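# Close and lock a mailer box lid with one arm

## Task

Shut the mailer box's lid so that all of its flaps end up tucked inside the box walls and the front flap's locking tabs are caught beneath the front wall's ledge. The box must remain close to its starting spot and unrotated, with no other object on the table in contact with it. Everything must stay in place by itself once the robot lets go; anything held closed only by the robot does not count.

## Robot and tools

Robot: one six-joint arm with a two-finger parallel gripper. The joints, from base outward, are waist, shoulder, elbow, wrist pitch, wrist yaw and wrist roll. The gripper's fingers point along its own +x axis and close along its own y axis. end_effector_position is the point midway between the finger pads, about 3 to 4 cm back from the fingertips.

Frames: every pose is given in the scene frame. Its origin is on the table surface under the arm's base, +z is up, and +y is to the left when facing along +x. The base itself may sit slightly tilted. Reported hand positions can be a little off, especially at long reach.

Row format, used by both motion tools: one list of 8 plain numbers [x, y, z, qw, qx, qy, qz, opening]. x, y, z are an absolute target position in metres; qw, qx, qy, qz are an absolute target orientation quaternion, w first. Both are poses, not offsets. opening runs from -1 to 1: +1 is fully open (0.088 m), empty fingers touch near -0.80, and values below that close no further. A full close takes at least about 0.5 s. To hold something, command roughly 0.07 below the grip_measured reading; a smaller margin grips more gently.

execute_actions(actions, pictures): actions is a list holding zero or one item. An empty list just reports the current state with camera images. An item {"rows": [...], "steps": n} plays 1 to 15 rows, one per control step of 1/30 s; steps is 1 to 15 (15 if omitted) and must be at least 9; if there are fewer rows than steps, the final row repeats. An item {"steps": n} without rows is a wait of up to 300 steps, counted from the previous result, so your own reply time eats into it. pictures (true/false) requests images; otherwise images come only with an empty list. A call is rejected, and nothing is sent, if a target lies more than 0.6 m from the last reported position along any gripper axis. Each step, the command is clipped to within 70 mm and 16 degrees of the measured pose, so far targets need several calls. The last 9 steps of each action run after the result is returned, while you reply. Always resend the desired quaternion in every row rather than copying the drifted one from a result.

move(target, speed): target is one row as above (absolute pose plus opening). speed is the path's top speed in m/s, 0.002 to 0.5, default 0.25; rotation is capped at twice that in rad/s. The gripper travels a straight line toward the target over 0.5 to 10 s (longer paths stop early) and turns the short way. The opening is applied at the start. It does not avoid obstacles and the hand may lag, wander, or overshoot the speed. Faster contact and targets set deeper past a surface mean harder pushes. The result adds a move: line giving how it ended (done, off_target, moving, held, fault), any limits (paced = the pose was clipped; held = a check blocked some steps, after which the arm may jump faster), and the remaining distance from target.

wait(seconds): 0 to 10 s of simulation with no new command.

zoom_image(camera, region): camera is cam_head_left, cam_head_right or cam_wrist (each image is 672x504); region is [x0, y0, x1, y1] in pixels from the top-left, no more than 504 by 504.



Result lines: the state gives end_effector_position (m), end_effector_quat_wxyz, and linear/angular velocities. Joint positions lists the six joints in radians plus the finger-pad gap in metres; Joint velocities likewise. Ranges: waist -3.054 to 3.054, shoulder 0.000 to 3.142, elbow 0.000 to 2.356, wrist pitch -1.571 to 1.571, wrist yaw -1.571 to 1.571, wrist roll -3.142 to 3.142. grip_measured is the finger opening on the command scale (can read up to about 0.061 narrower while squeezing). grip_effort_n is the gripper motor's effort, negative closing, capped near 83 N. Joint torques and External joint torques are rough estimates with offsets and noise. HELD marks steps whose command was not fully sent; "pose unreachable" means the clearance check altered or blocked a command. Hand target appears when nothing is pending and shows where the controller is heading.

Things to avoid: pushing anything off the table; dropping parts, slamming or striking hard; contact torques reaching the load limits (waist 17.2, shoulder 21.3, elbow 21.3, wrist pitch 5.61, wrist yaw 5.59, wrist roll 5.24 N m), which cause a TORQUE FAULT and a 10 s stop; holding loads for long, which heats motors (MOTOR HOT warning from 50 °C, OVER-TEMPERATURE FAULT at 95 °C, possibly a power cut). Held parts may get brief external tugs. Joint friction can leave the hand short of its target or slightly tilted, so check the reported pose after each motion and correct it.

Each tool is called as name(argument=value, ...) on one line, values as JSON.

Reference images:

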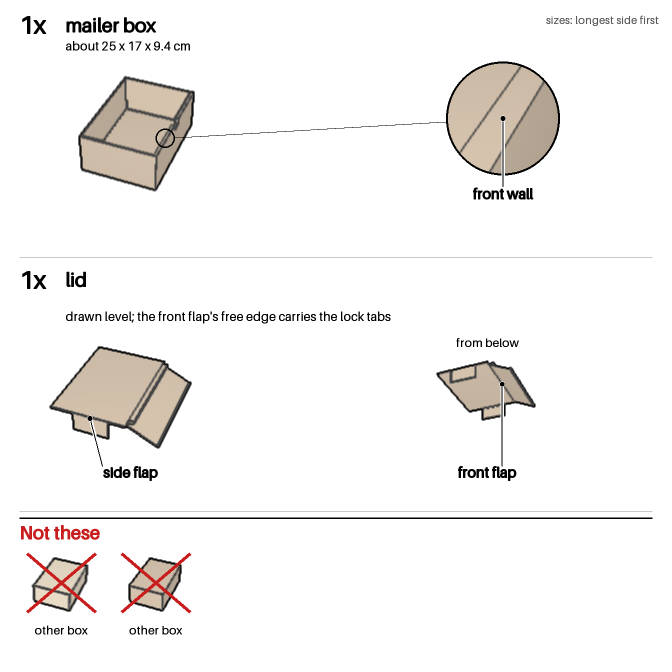

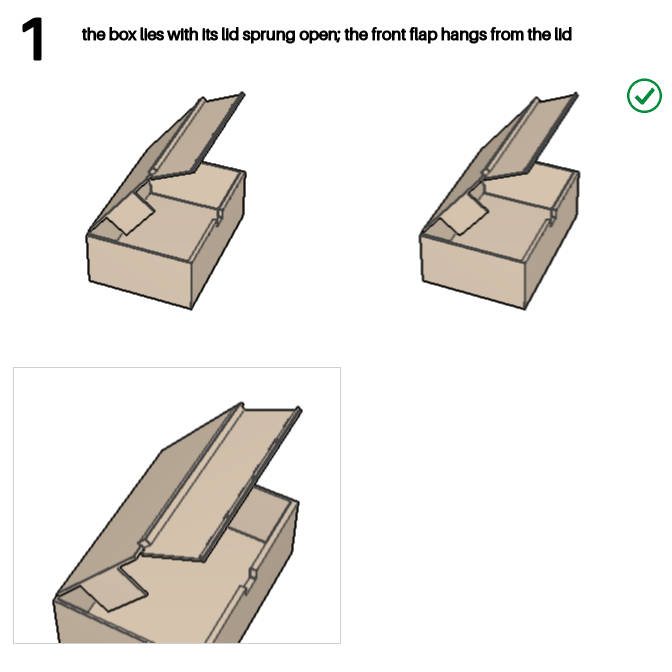

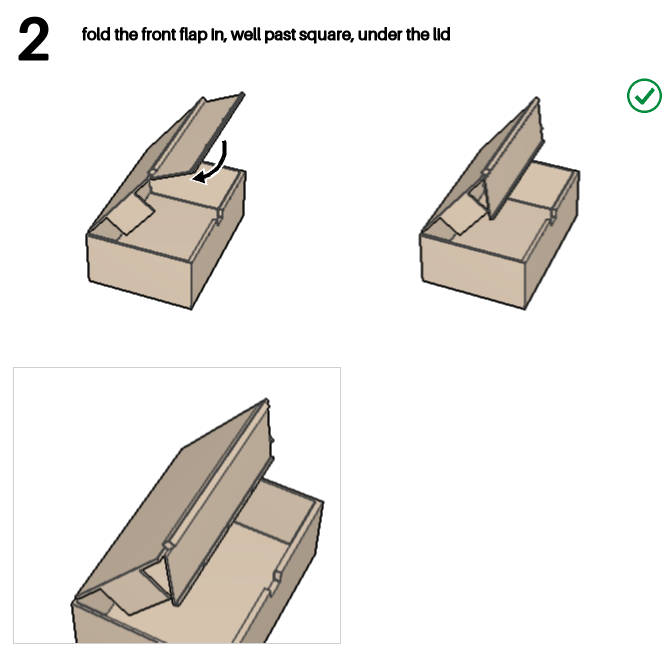

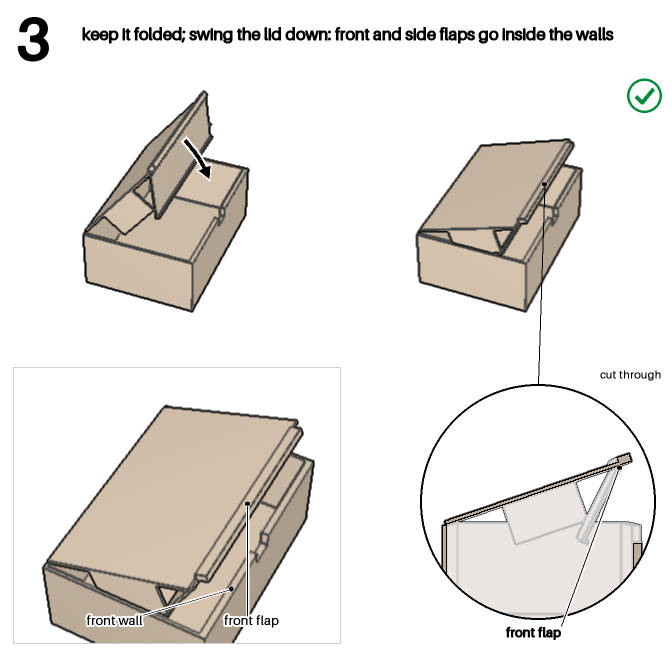

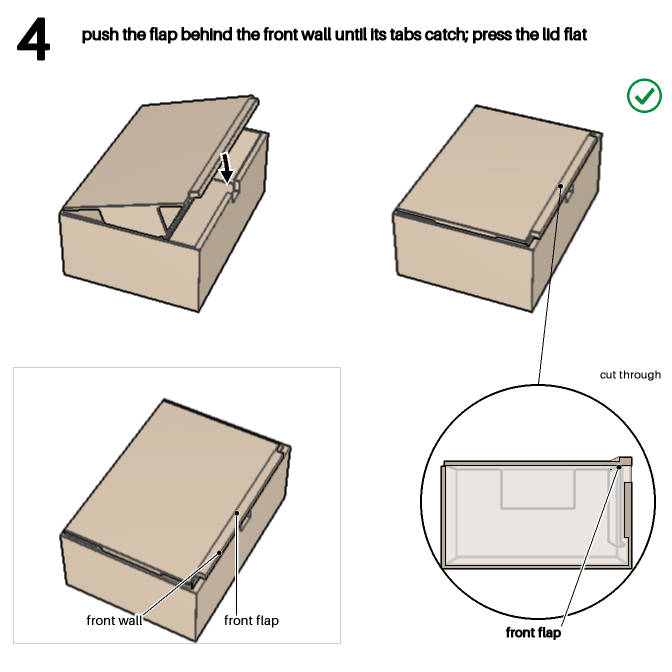

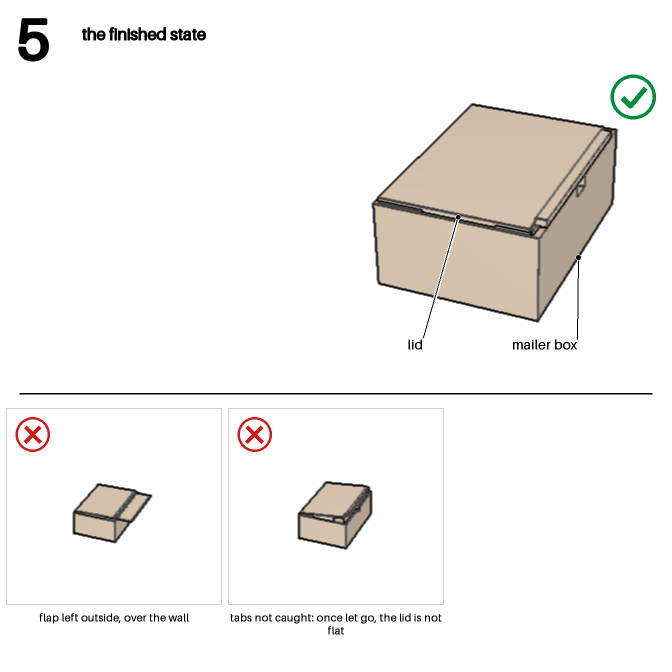

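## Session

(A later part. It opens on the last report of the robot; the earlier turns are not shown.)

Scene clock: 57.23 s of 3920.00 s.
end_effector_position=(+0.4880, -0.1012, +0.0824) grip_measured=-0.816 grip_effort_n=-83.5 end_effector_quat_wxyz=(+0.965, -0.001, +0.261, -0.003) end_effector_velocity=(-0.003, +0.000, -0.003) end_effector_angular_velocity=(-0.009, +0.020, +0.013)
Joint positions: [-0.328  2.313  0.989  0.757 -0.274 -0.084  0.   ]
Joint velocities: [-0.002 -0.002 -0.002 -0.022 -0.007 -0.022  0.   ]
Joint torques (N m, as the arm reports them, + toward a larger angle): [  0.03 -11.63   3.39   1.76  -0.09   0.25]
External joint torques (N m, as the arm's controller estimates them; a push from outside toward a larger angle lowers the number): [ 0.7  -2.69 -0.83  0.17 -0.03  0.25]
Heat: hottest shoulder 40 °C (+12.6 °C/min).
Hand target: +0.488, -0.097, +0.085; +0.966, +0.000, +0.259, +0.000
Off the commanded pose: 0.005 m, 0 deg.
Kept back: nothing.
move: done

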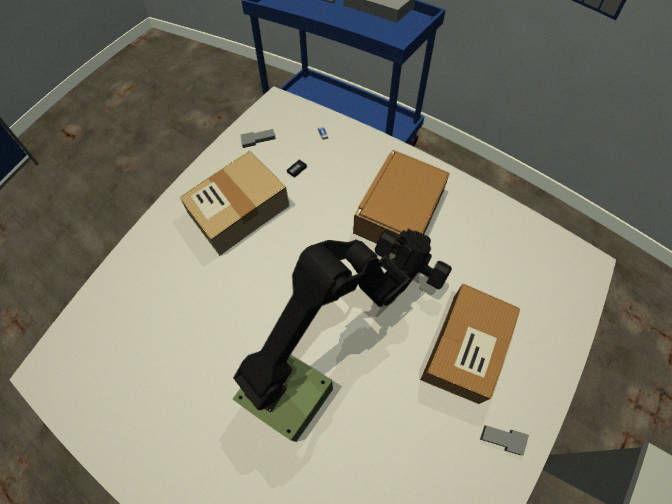

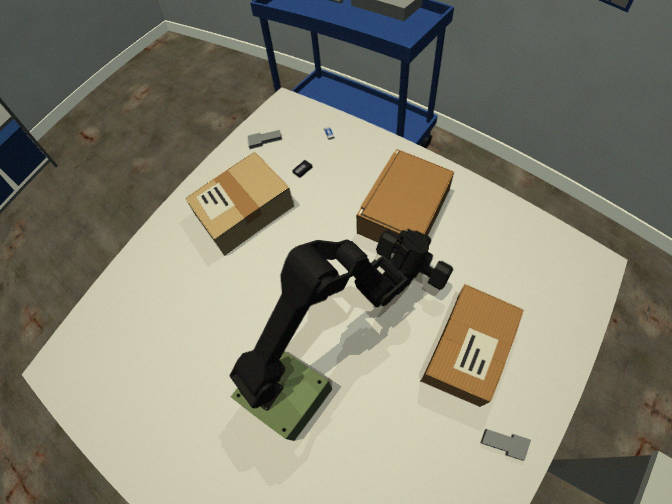

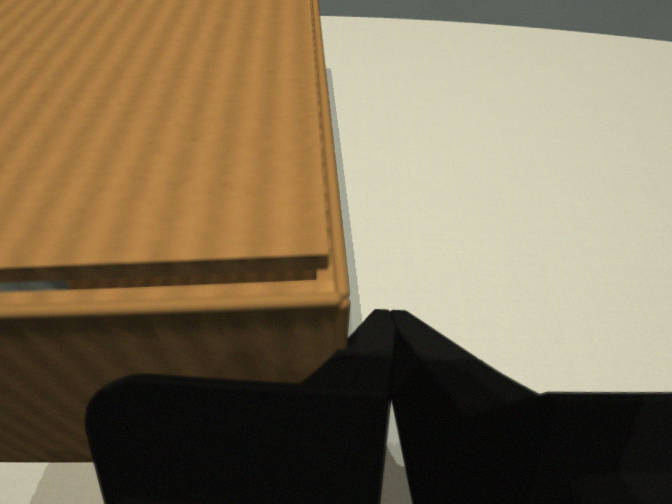

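move(target=[0.43,-0.11,0.085,0.966,0,0.259,0,-0.9])

move(target=[0.43,0.055,0.085,0.966,0,0.259,0,-0.9])

move(target=[0.478,0.055,0.085,0.966,0,0.259,0,-0.9], speed=0.03)

move(target=[0.40,0.10,0.16,0.966,0,0.259,0,-0.9])

zoom_image(camera="cam_head_left", region=[320, 90, 500, 270])

Scene clock: 58.90 s of 3920.00 s.
end_effector_position=(+0.4301, -0.1093, +0.0796) grip_measured=-0.816 grip_effort_n=-83.5 end_effector_quat_wxyz=(+0.964, +0.004, +0.265, -0.001) end_effector_velocity=(-0.006, -0.002, -0.000) end_effector_angular_velocity=(-0.011, +0.009, +0.004)
Joint positions: [-0.404  2.227  0.758  0.879 -0.344 -0.121  0.   ]
Joint velocities: [-0.012 -0.012 -0.017 -0.007 -0.007 -0.022  0.   ]
Joint torques (N m, as the arm reports them, + toward a larger angle): [ -0.85 -10.9    2.88   1.85  -0.22  -0.2 ]
External joint torques (N m, as the arm's controller estimates them; a push from outside toward a larger angle lowers the number): [-0.22 -3.06 -0.72  0.26 -0.14 -0.2 ]
Heat: hottest shoulder 40 °C (+12.2 °C/min).
Hand target: +0.430, -0.110, +0.085; +0.966, -0.000, +0.259, +0.000
Off the commanded pose: 0.005 m, 1 deg.
Kept back: nothing.
move: done

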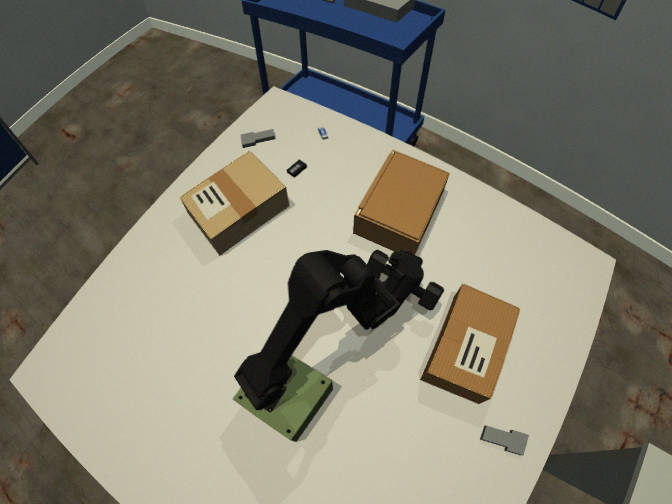

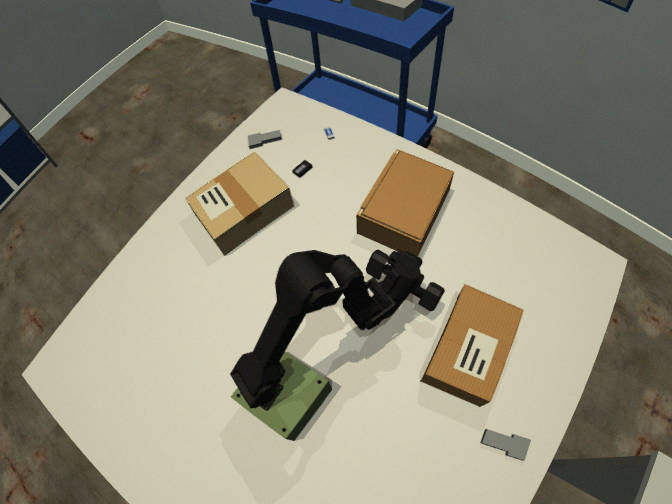

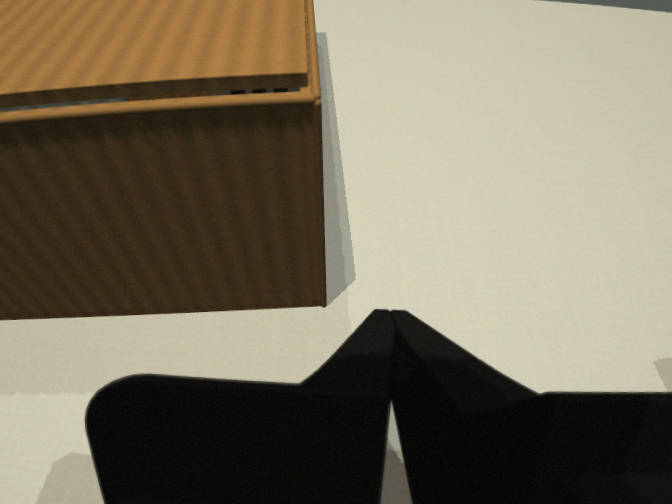

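Scene clock: 60.07 s of 3920.00 s.
end_effector_position=(+0.4261, +0.0519, +0.0780) grip_measured=-0.816 grip_effort_n=-83.5 end_effector_quat_wxyz=(+0.963, -0.003, +0.268, +0.001) end_effector_velocity=(+0.000, +0.006, +0.001) end_effector_angular_velocity=(-0.006, +0.006, -0.001)
Joint positions: [0.114 2.151 0.662 0.928 0.095 0.145 0.   ]
Joint velocities: [ 0.022 -0.007  0.007 -0.022  0.022  0.007  0.   ]
Joint torques (N m, as the arm reports them, + toward a larger angle): [-0.28 -9.89  3.84  1.46  0.2   0.31]
External joint torques (N m, as the arm's controller estimates them; a push from outside toward a larger angle lowers the number): [ 0.38 -2.55  0.5  -0.16  0.1   0.3 ]
Heat: hottest shoulder 40 °C (+12.2 °C/min).
Hand target: +0.430, +0.055, +0.085; +0.966, +0.001, +0.260, +0.000
Off the commanded pose: 0.009 m, 1 deg.
Kept back: nothing.
move: off_target

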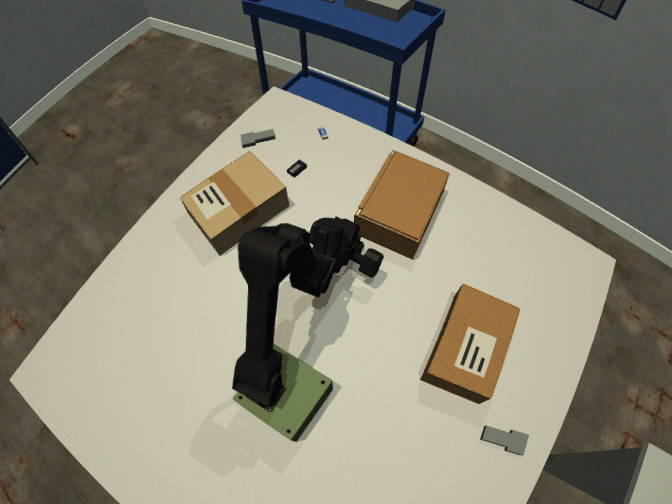

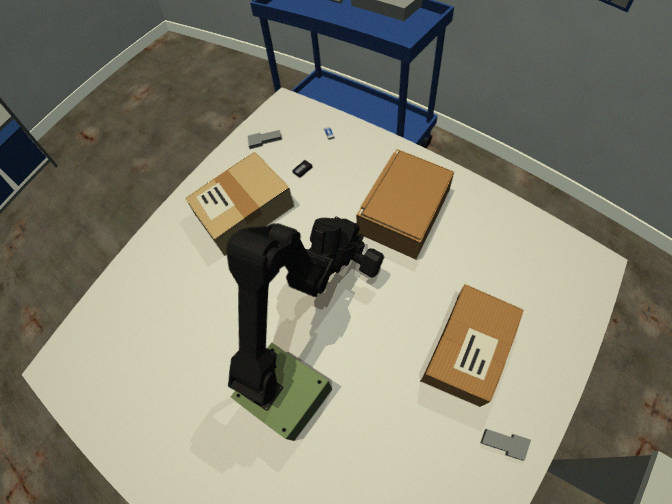

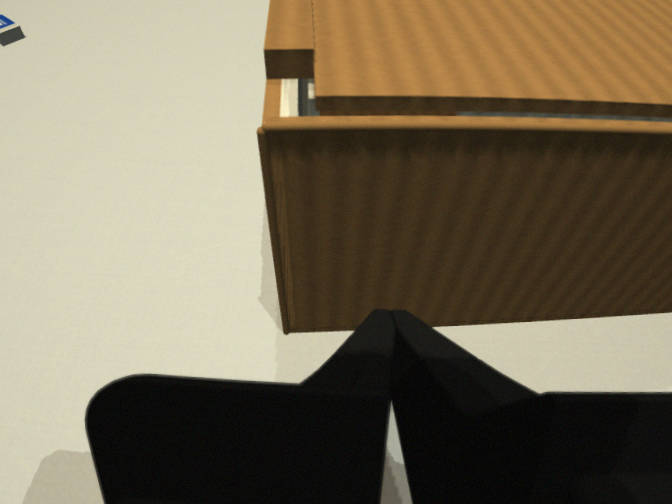

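Scene clock: 62.13 s of 3920.00 s.
end_effector_position=(+0.4753, +0.0570, +0.0862) grip_measured=-0.816 grip_effort_n=-83.5 end_effector_quat_wxyz=(+0.966, +0.001, +0.259, +0.001) end_effector_velocity=(+0.002, +0.000, +0.001) end_effector_angular_velocity=(-0.016, +0.008, +0.014)
Joint positions: [0.104 2.215 0.869 0.805 0.086 0.145 0.   ]
Joint velocities: [-0.002 -0.002  0.012 -0.022 -0.007 -0.022  0.   ]
Joint torques (N m, as the arm reports them, + toward a larger angle): [-1.39 -8.7   5.02  1.62  0.02 -0.09]
External joint torques (N m, as the arm's controller estimates them; a push from outside toward a larger angle lowers the number): [-0.61 -0.22  0.95 -0.02 -0.07 -0.09]
Heat: hottest shoulder 40 °C (+12.2 °C/min).
Hand target: +0.478, +0.055, +0.085; +0.966, -0.000, +0.259, +0.000
Off the commanded pose: 0.004 m, 0 deg.
Kept back: nothing.
move: done

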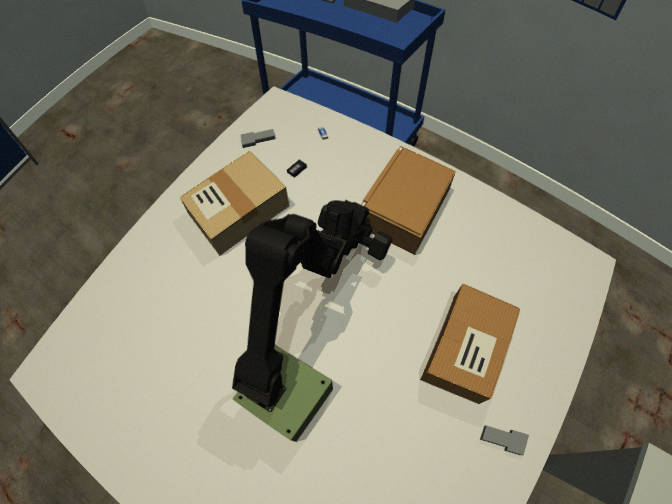

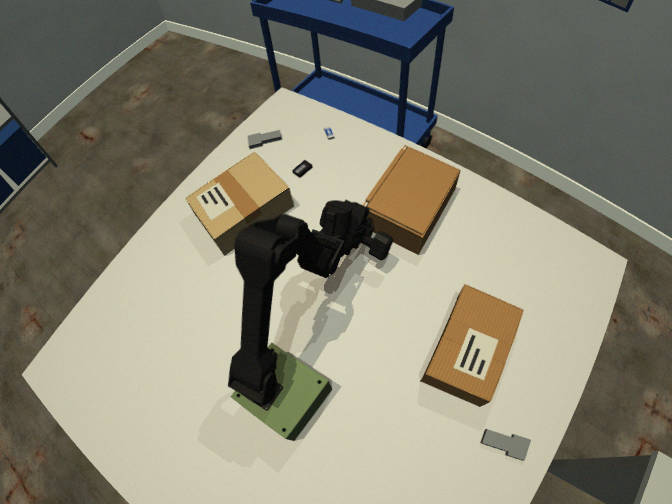

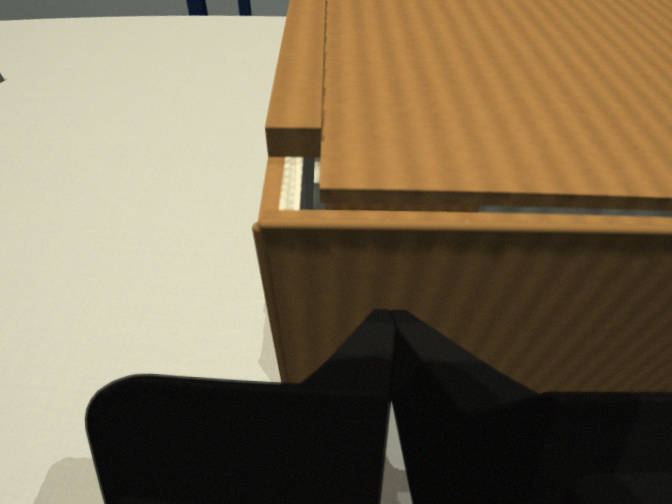

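Scene clock: 63.27 s of 3920.00 s.
end_effector_position=(+0.4024, +0.0995, +0.1576) grip_measured=-0.816 grip_effort_n=-83.5 end_effector_quat_wxyz=(+0.965, -0.003, +0.261, +0.001) end_effector_velocity=(-0.002, -0.001, +0.002) end_effector_angular_velocity=(-0.012, +0.005, -0.001)
Joint positions: [0.269 1.77  0.641 0.571 0.229 0.226 0.   ]
Joint velocities: [ 0.002 -0.017 -0.002 -0.022  0.007 -0.007  0.   ]
Joint torques (N m, as the arm reports them, + toward a larger angle): [-0.4  -9.02  4.12  1.45  0.21  0.19]
External joint torques (N m, as the arm's controller estimates them; a push from outside toward a larger angle lowers the number): [ 0.17 -2.52 -0.87 -0.18  0.07  0.19]
Heat: hottest shoulder 40 °C (+12.1 °C/min).
Hand target: +0.400, +0.100, +0.160; +0.966, +0.000, +0.259, +0.000
Off the commanded pose: 0.003 m, 0 deg.
Kept back: nothing.
move: done

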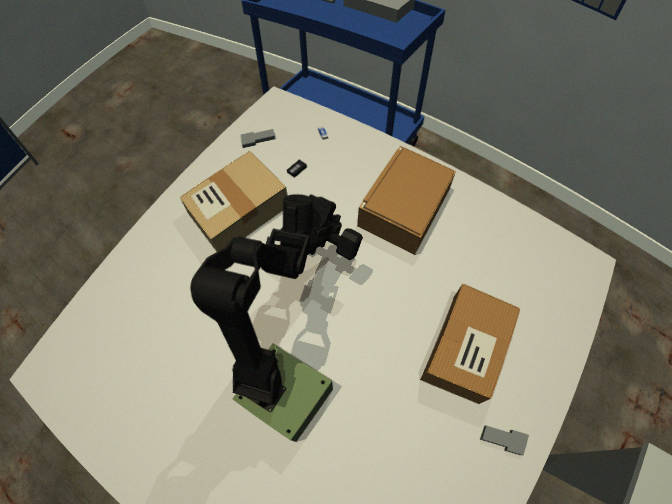

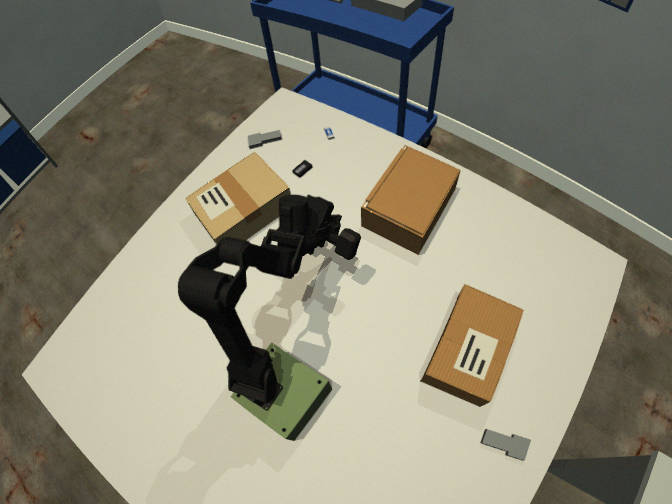

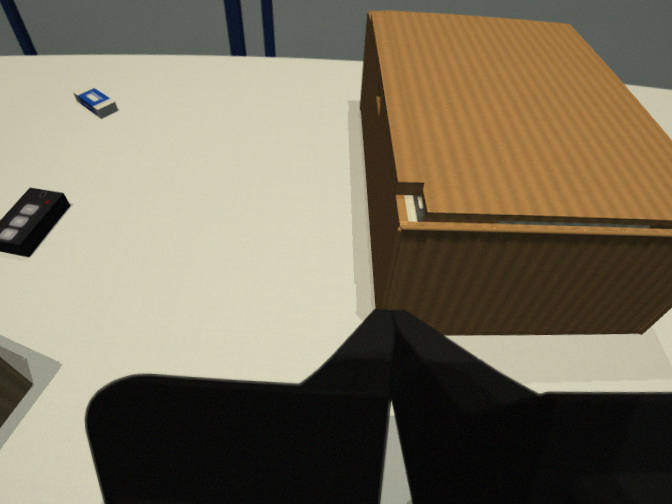

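Region (320, 90, 500, 270) of cam_head_left's 672x504 image, scaled by 2.800, with more detail than that image has.

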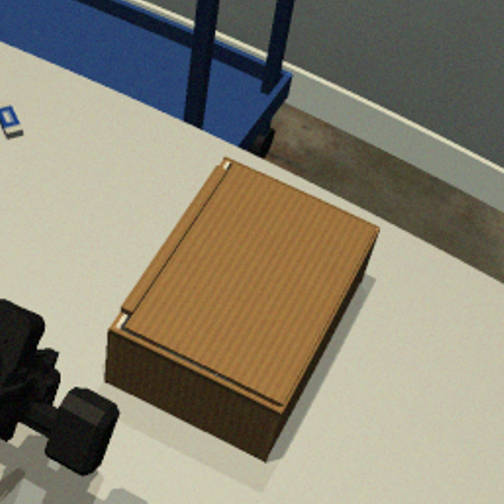

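move(target=[0.44,-0.12,0.09,0.966,0,0.259,0,-0.9])

move(target=[0.50,-0.12,0.085,0.966,0,0.259,0,-0.9], speed=0.15)

move(target=[0.50,-0.075,0.085,0.966,0,0.259,0,-0.9], speed=0.03)

move(target=[0.40,-0.12,0.11,0.966,0,0.259,0,-0.9])

zoom_image(camera="cam_head_left", region=[320, 90, 500, 270])

Scene clock: 65.53 s of 3920.00 s.
end_effector_position=(+0.4397, -0.1180, +0.0936) grip_measured=-0.816 grip_effort_n=-83.5 end_effector_quat_wxyz=(+0.967, +0.001, +0.255, -0.001) end_effector_velocity=(-0.000, -0.000, -0.004) end_effector_angular_velocity=(+0.009, +0.008, +0.014)
Joint positions: [-0.421  2.205  0.799  0.835 -0.357 -0.13   0.   ]
Joint velocities: [-0.007  0.012  0.007 -0.007 -0.022 -0.007  0.   ]
Joint torques (N m, as the arm reports them, + toward a larger angle): [-0.66 -7.91  4.75  1.44 -0.24 -0.18]
External joint torques (N m, as the arm's controller estimates them; a push from outside toward a larger angle lowers the number): [-0.11  0.09  0.84 -0.16 -0.15 -0.19]
Heat: hottest shoulder 40 °C (+12.1 °C/min).
Hand target: +0.440, -0.120, +0.090; +0.966, -0.001, +0.258, -0.000
Off the commanded pose: 0.004 m, 0 deg.
Kept back: nothing.
move: done

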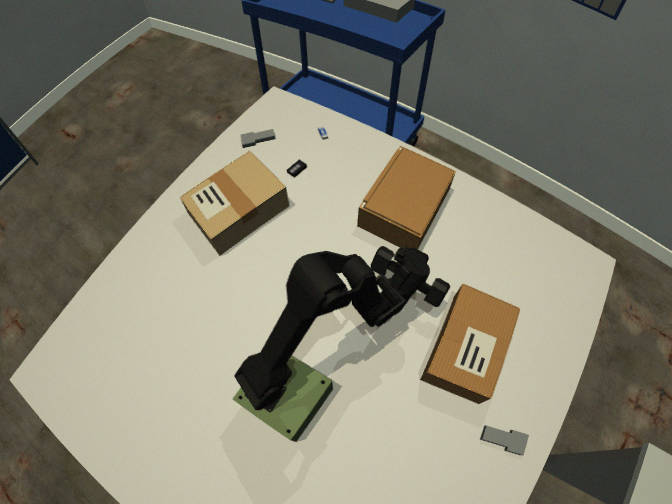

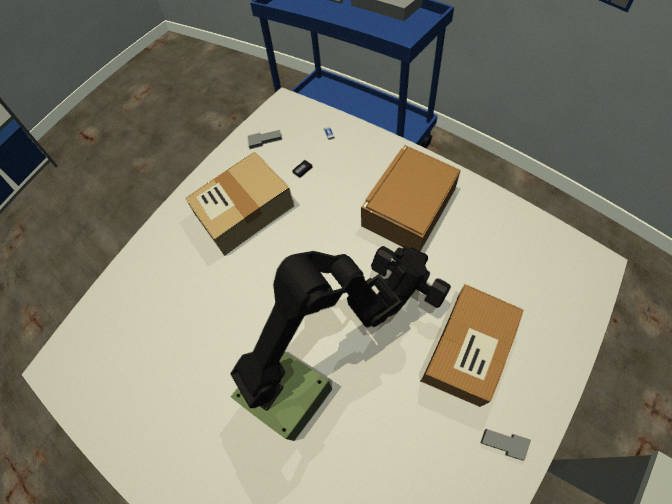

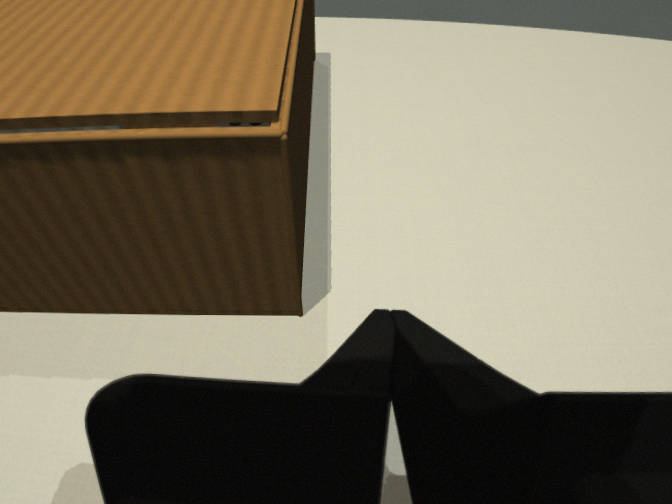

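Scene clock: 66.53 s of 3920.00 s.
end_effector_position=(+0.4988, -0.1204, +0.0890) grip_measured=-0.816 grip_effort_n=-83.5 end_effector_quat_wxyz=(+0.967, -0.004, +0.255, +0.001) end_effector_velocity=(+0.003, +0.001, +0.002) end_effector_angular_velocity=(+0.004, -0.005, +0.020)
Joint positions: [-0.371  2.332  1.061  0.709 -0.317 -0.111  0.   ]
Joint velocities: [-0.002  0.002  0.012 -0.007 -0.022 -0.007  0.   ]
Joint torques (N m, as the arm reports them, + toward a larger angle): [-0.25 -9.26  5.35  1.43  0.    0.22]
External joint torques (N m, as the arm's controller estimates them; a push from outside toward a larger angle lowers the number): [ 0.49  0.23  0.73 -0.21  0.07  0.21]
Heat: hottest shoulder 40 °C (+12.1 °C/min).
Hand target: +0.500, -0.120, +0.085; +0.966, -0.000, +0.259, -0.000
Off the commanded pose: 0.004 m, 1 deg.
Kept back: nothing.
move: done

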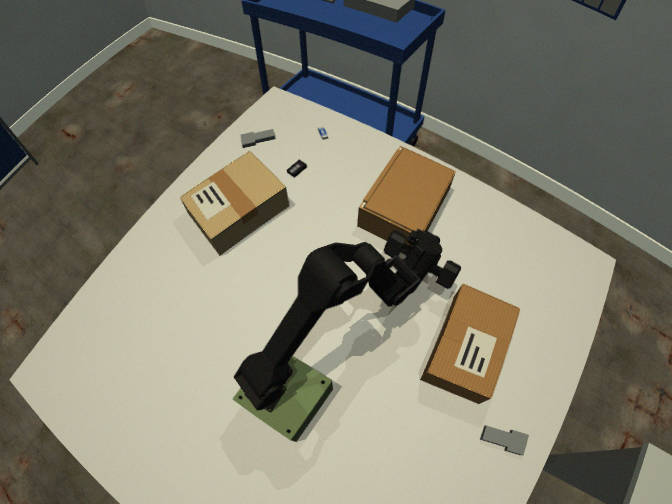

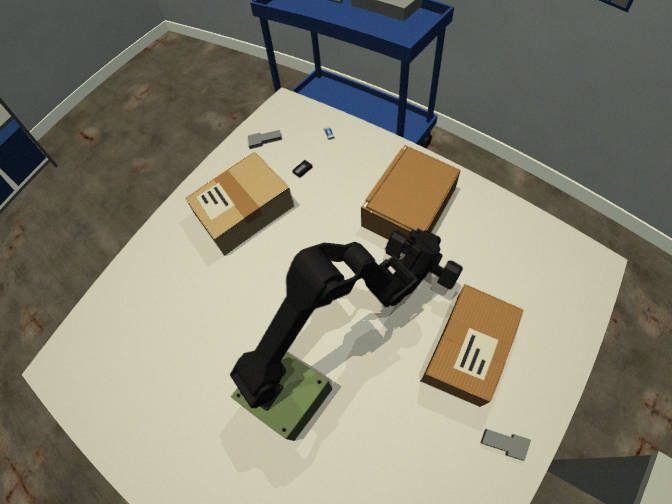

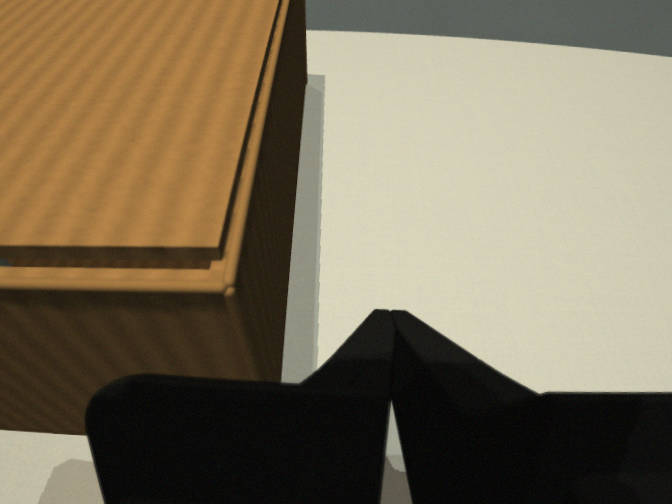

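Scene clock: 68.37 s of 3920.00 s.
end_effector_position=(+0.4996, -0.0789, +0.0804) grip_measured=-0.816 grip_effort_n=-83.5 end_effector_quat_wxyz=(+0.965, -0.001, +0.263, -0.002) end_effector_velocity=(-0.002, +0.000, -0.002) end_effector_angular_velocity=(-0.002, +0.002, +0.007)
Joint positions: [-0.263  2.324  1.017  0.745 -0.22  -0.049  0.   ]
Joint velocities: [-0.002  0.002 -0.007  0.007 -0.007 -0.007  0.   ]
Joint torques (N m, as the arm reports them, + toward a larger angle): [ -0.17 -12.22   3.55   1.87  -0.06   0.25]
External joint torques (N m, as the arm's controller estimates them; a push from outside toward a larger angle lowers the number): [ 0.6  -3.15 -0.73  0.27 -0.04  0.24]
Heat: hottest shoulder 41 °C (+13.1 °C/min).
Hand target: +0.500, -0.075, +0.085; +0.966, +0.000, +0.259, +0.000
Off the commanded pose: 0.006 m, 1 deg.
Kept back: nothing.
move: done

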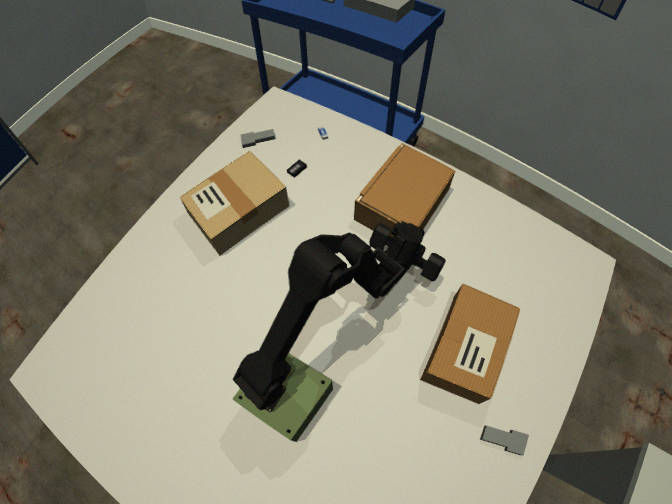

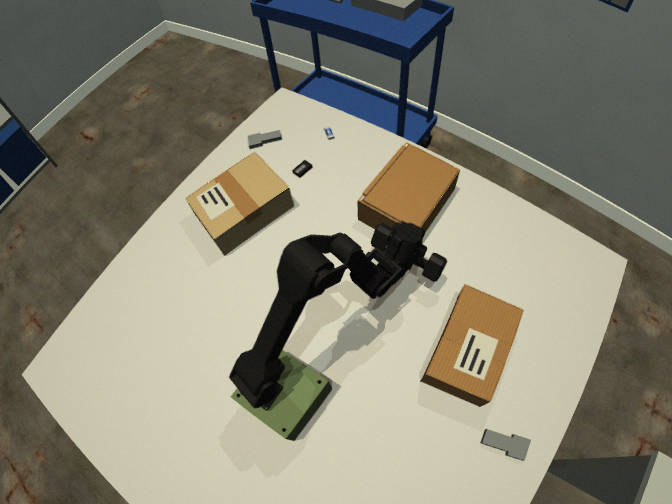

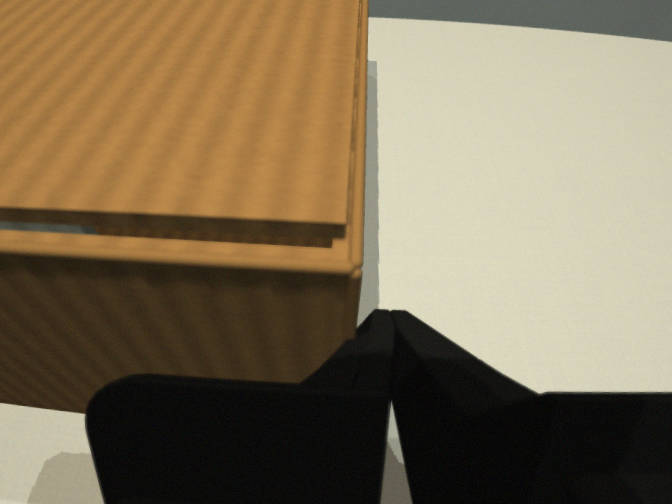

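Scene clock: 69.50 s of 3920.00 s.
end_effector_position=(+0.4013, -0.1197, +0.1065) grip_measured=-0.816 grip_effort_n=-83.5 end_effector_quat_wxyz=(+0.965, +0.003, +0.262, -0.001) end_effector_velocity=(-0.001, +0.001, +0.005) end_effector_angular_velocity=(-0.026, -0.015, +0.031)
Joint positions: [-0.476  2.077  0.657  0.822 -0.404 -0.163  0.   ]
Joint velocities: [-0.007 -0.012 -0.007  0.007 -0.022 -0.037  0.   ]
Joint torques (N m, as the arm reports them, + toward a larger angle): [-0.9  -9.68  3.01  1.57 -0.29 -0.14]
External joint torques (N m, as the arm's controller estimates them; a push from outside toward a larger angle lowers the number): [-0.4  -2.51 -0.91 -0.03 -0.18 -0.14]
Heat: hottest shoulder 41 °C (+12.1 °C/min).
Hand target: +0.400, -0.120, +0.110; +0.966, -0.000, +0.259, -0.000
Off the commanded pose: 0.004 m, 1 deg.
Kept back: nothing.
move: done

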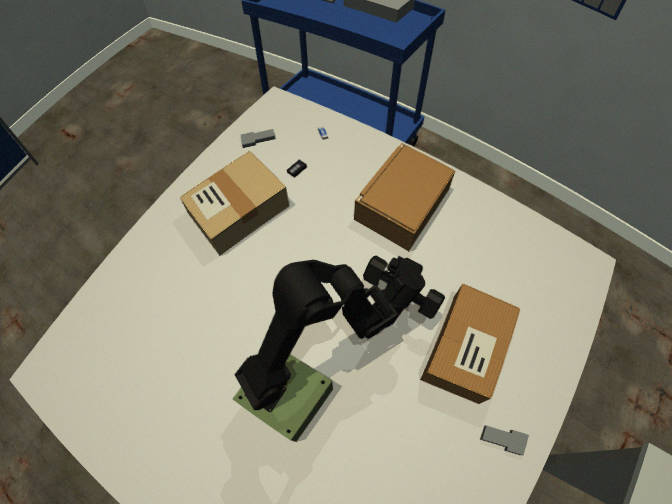

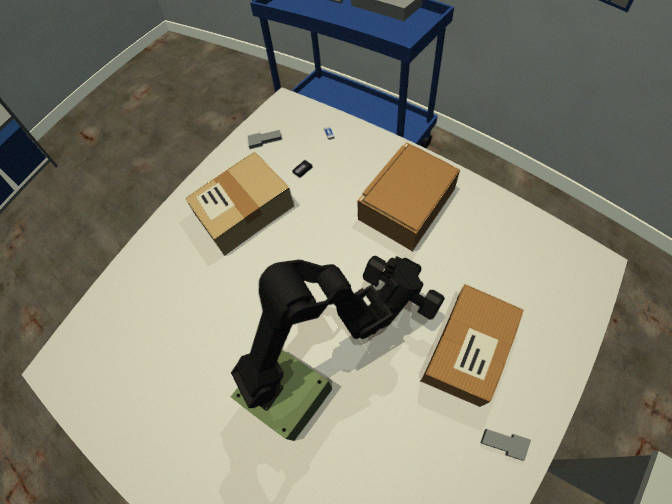

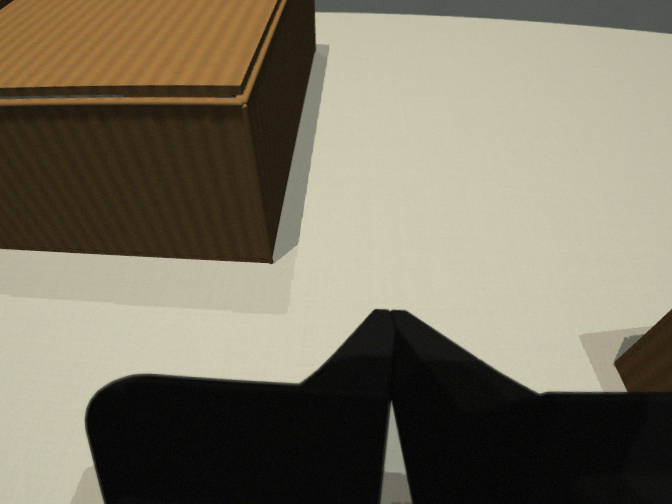

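Region (320, 90, 500, 270) of cam_head_left's 672x504 image, scaled by 2.800, with more detail than that image has.

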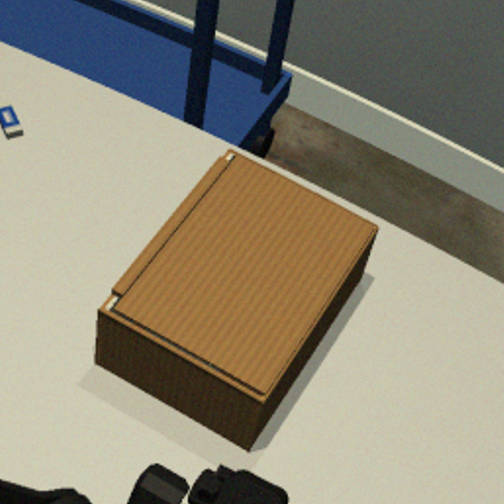

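finished_scene(scene=1)

The scene is finished: the task was done.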